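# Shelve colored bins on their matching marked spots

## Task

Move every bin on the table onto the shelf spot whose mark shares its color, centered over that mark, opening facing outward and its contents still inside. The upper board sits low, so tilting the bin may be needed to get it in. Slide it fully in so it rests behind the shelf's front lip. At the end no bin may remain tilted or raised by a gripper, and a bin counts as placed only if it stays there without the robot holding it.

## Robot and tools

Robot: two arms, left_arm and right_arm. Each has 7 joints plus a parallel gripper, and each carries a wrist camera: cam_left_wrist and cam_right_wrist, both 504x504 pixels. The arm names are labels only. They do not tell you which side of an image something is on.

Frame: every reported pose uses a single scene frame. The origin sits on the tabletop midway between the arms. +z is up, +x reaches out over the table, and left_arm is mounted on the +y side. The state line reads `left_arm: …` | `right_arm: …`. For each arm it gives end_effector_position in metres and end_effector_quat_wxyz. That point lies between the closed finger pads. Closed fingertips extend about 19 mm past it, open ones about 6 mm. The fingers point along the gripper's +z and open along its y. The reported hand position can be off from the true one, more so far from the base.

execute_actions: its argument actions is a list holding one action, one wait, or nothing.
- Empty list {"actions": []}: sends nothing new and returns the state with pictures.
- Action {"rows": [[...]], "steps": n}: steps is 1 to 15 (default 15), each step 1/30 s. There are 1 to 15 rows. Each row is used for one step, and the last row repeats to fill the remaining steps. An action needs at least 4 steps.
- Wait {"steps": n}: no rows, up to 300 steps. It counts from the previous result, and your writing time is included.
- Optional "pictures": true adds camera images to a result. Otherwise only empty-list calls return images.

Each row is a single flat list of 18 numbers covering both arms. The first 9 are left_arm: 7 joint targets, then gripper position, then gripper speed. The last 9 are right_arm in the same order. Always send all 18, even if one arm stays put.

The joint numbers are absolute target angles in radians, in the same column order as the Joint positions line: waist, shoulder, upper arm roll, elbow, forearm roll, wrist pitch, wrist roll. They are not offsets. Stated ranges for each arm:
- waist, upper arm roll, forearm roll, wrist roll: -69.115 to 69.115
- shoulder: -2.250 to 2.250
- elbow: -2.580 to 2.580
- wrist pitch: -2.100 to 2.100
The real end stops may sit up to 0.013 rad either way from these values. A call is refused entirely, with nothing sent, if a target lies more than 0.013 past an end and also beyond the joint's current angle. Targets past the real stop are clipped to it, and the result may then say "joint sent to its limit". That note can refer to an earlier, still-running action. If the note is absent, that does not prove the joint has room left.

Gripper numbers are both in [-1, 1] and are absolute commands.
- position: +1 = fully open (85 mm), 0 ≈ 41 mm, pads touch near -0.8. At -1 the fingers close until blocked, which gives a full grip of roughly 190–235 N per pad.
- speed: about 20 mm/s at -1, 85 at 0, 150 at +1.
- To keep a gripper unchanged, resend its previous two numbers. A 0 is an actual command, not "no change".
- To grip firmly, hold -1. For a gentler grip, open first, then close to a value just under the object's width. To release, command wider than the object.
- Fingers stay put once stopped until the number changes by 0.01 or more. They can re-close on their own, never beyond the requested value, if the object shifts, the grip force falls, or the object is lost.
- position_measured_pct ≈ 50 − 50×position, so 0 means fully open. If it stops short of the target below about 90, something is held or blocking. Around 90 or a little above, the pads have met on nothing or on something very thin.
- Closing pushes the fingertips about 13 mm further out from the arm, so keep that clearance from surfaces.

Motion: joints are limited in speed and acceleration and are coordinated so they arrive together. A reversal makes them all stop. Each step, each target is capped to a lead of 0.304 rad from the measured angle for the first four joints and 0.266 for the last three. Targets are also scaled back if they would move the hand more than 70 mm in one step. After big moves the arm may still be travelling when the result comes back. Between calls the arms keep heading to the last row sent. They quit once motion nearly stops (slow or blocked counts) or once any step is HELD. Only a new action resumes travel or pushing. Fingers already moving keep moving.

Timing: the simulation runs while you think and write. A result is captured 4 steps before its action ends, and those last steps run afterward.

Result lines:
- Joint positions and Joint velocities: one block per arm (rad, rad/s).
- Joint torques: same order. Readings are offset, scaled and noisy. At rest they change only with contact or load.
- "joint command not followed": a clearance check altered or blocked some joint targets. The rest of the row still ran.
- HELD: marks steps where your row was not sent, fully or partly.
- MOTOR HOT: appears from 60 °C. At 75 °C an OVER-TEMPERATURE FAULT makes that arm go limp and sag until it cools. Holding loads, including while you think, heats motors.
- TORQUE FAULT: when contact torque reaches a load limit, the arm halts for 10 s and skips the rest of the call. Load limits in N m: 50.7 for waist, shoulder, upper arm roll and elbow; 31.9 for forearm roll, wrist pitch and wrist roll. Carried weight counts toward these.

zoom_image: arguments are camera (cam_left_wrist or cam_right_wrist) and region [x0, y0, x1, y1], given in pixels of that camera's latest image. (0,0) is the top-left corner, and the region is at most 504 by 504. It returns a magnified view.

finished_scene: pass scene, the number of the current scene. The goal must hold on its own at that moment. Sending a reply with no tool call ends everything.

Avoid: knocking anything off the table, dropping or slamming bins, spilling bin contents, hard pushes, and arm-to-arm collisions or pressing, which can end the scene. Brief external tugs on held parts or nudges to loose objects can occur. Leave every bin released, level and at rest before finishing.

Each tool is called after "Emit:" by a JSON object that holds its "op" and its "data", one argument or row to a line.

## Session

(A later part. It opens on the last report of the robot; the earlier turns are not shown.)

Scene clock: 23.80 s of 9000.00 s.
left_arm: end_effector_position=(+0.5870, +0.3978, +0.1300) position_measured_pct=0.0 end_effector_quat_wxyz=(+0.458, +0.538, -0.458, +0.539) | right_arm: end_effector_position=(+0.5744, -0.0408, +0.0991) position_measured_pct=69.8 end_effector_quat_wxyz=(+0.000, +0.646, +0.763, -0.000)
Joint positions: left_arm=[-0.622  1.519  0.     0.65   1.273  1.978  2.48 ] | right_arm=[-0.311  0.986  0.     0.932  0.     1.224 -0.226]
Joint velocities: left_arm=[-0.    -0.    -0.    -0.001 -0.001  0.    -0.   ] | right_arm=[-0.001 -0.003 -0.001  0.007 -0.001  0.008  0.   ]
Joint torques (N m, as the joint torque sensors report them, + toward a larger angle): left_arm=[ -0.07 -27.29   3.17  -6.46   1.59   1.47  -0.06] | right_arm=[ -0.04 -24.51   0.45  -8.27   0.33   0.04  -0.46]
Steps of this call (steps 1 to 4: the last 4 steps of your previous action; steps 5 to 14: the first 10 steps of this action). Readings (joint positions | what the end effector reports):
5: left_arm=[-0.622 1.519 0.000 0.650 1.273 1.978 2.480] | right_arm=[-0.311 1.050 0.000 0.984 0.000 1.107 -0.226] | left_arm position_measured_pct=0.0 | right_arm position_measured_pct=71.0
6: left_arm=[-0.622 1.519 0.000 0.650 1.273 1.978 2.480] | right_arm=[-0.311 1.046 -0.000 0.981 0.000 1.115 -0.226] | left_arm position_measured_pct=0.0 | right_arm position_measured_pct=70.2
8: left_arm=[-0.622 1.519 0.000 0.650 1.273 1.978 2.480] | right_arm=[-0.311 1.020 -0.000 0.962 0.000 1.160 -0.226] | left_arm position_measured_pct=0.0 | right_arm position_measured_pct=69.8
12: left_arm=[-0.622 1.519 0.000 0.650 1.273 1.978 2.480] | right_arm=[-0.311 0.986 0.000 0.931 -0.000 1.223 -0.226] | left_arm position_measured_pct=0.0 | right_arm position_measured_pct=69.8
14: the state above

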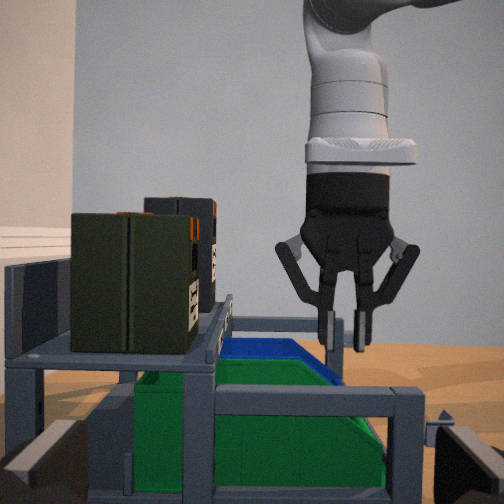

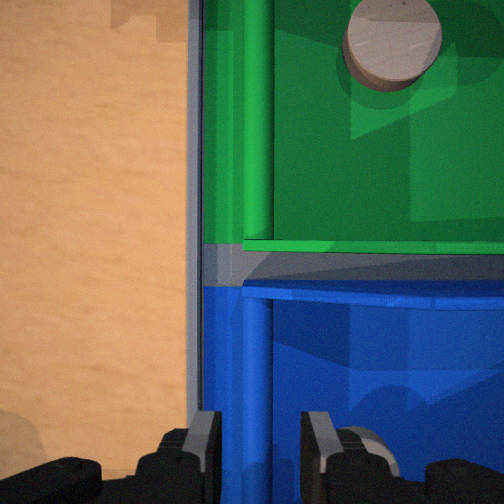

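Emit:
{"op": "execute_actions", "data": {
  "actions": [
    {"rows":[[-0.3,0.3,0,1.1,0,1.74,2.48,1,0,0.5,0.3,0,1.1,0,1.74,-0.226,1,0]],"steps":15}
  ]
}}

Emit:
{"op": "execute_actions", "data": {
  "actions": [
    {"steps":50}
  ],
  "pictures": true
}}

Scene clock: 24.37 s of 9000.00 s.
left_arm: end_effector_position=(+0.5780, +0.2875, +0.1560) position_measured_pct=0.0 end_effector_quat_wxyz=(+0.458, +0.561, -0.547, +0.419) | right_arm: end_effector_position=(+0.5527, -0.1578, +0.1836) position_measured_pct=45.2 end_effector_quat_wxyz=(-0.014, +0.709, +0.705, -0.021)
Joint positions: left_arm=[-0.438  1.289 -0.     0.871  1.081  1.841  2.48 ] | right_arm=[-0.14   0.815 -0.001  1.009 -0.     1.369 -0.226]
Joint velocities: left_arm=[ 0.548 -0.986  0.001  0.901 -0.857 -0.408  0.   ] | right_arm=[ 0.584 -0.579  0.005  0.189  0.003  0.507 -0.   ]
Joint torques (N m, as the joint torque sensors report them, + toward a larger angle): left_arm=[ -1.89 -28.2    2.23  -7.28   1.38   2.15   0.07] | right_arm=[ -0.26 -22.79   0.77  -7.84   0.32  -0.34  -0.52]
Steps of this call (steps 1 to 4: the last 4 steps of your previous action; steps 5 to 6: the robot went on to your last target; steps 7 to 17: the first 11 steps of this action). Readings (joint positions | what the end effector reports):
7: left_arm=[-0.621 1.518 -0.000 0.651 1.273 1.978 2.480] | right_arm=[-0.310 0.984 -0.000 0.933 -0.000 1.225 -0.226] | left_arm position_measured_pct=0.0 | right_arm position_measured_pct=69.8
8: left_arm=[-0.616 1.512 -0.001 0.656 1.268 1.974 2.480] | right_arm=[-0.305 0.979 -0.002 0.936 -0.001 1.228 -0.226] | left_arm position_measured_pct=0.0 | right_arm position_measured_pct=69.4
10: left_arm=[-0.589 1.484 -0.003 0.683 1.246 1.954 2.480] | right_arm=[-0.278 0.951 -0.004 0.952 -0.002 1.250 -0.226] | left_arm position_measured_pct=0.0 | right_arm position_measured_pct=65.5
14: left_arm=[-0.497 1.381 -0.000 0.782 1.160 1.886 2.480] | right_arm=[-0.198 0.873 -0.001 0.988 -0.000 1.318 -0.226] | left_arm position_measured_pct=0.0 | right_arm position_measured_pct=54.0
17: the state above

Scene clock: 26.03 s of 9000.00 s.
left_arm: end_effector_position=(+0.4031, +0.4280, +0.4289) position_measured_pct=0.0 end_effector_quat_wxyz=(+0.001, -0.585, +0.811, -0.000) | right_arm: end_effector_position=(+0.3540, -0.4640, +0.4289) position_measured_pct=0.0 end_effector_quat_wxyz=(+0.001, +0.895, +0.446, +0.001)
Joint positions: left_arm=[-0.3   0.3   0.    1.1   0.    1.74  2.48] | right_arm=[ 0.5    0.3    0.     1.1    0.     1.74  -0.226]
Joint velocities: left_arm=[-0.    -0.    -0.     0.     0.    -0.    -0.001] | right_arm=[-0.002 -0.    -0.    -0.     0.    -0.     0.   ]
Joint torques (N m, as the joint torque sensors report them, + toward a larger angle): left_arm=[ -0.01 -15.31   0.09  -9.49  -0.34  -0.15  -0.03] | right_arm=[ -0.02 -13.94   0.61  -8.28   0.28  -0.22  -0.53]
Kept back: nothing.
Steps of this call (steps 1 to 4: the last 4 steps of your previous action; steps 5 to 50: the robot went on to your last target). Readings (joint positions | what the end effector reports):
1: left_arm=[-0.420 1.255 -0.000 0.901 1.051 1.828 2.480] | right_arm=[-0.121 0.796 -0.001 1.015 -0.000 1.386 -0.226] | left_arm position_measured_pct=0.0 | right_arm position_measured_pct=42.1
2: left_arm=[-0.403 1.220 -0.000 0.928 1.020 1.815 2.480] | right_arm=[-0.101 0.776 -0.001 1.021 -0.000 1.403 -0.226] | left_arm position_measured_pct=0.0 | right_arm position_measured_pct=39.3
4: left_arm=[-0.375 1.145 0.000 0.976 0.954 1.794 2.480] | right_arm=[-0.062 0.737 -0.001 1.032 -0.000 1.437 -0.226] | left_arm position_measured_pct=0.0 | right_arm position_measured_pct=32.9
8: left_arm=[-0.336 0.990 0.001 1.040 0.818 1.766 2.480] | right_arm=[0.018 0.658 -0.000 1.049 -0.000 1.506 -0.226] | left_arm position_measured_pct=0.0 | right_arm position_measured_pct=21.0
50: the state above

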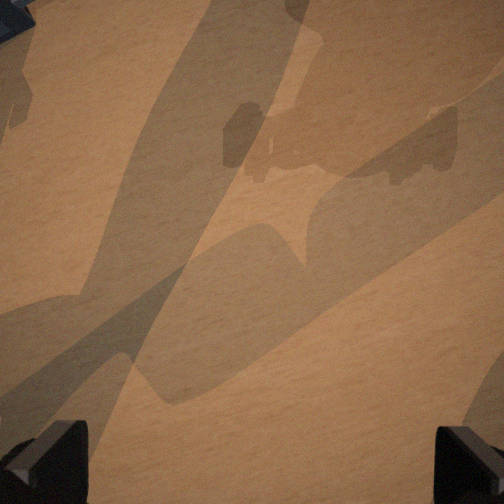

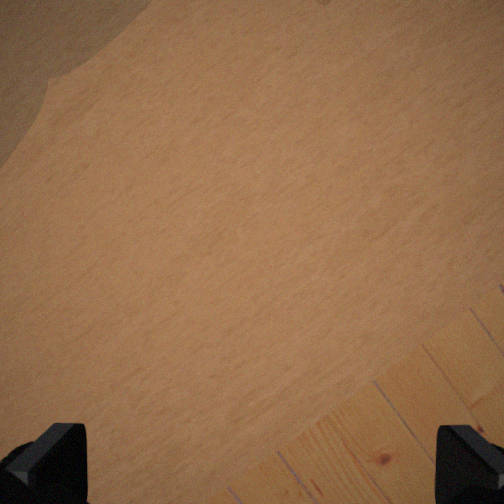

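Emit:
{"op": "finished_scene", "data": {
  "scene": 2
}}

The scene is finished: the task was done.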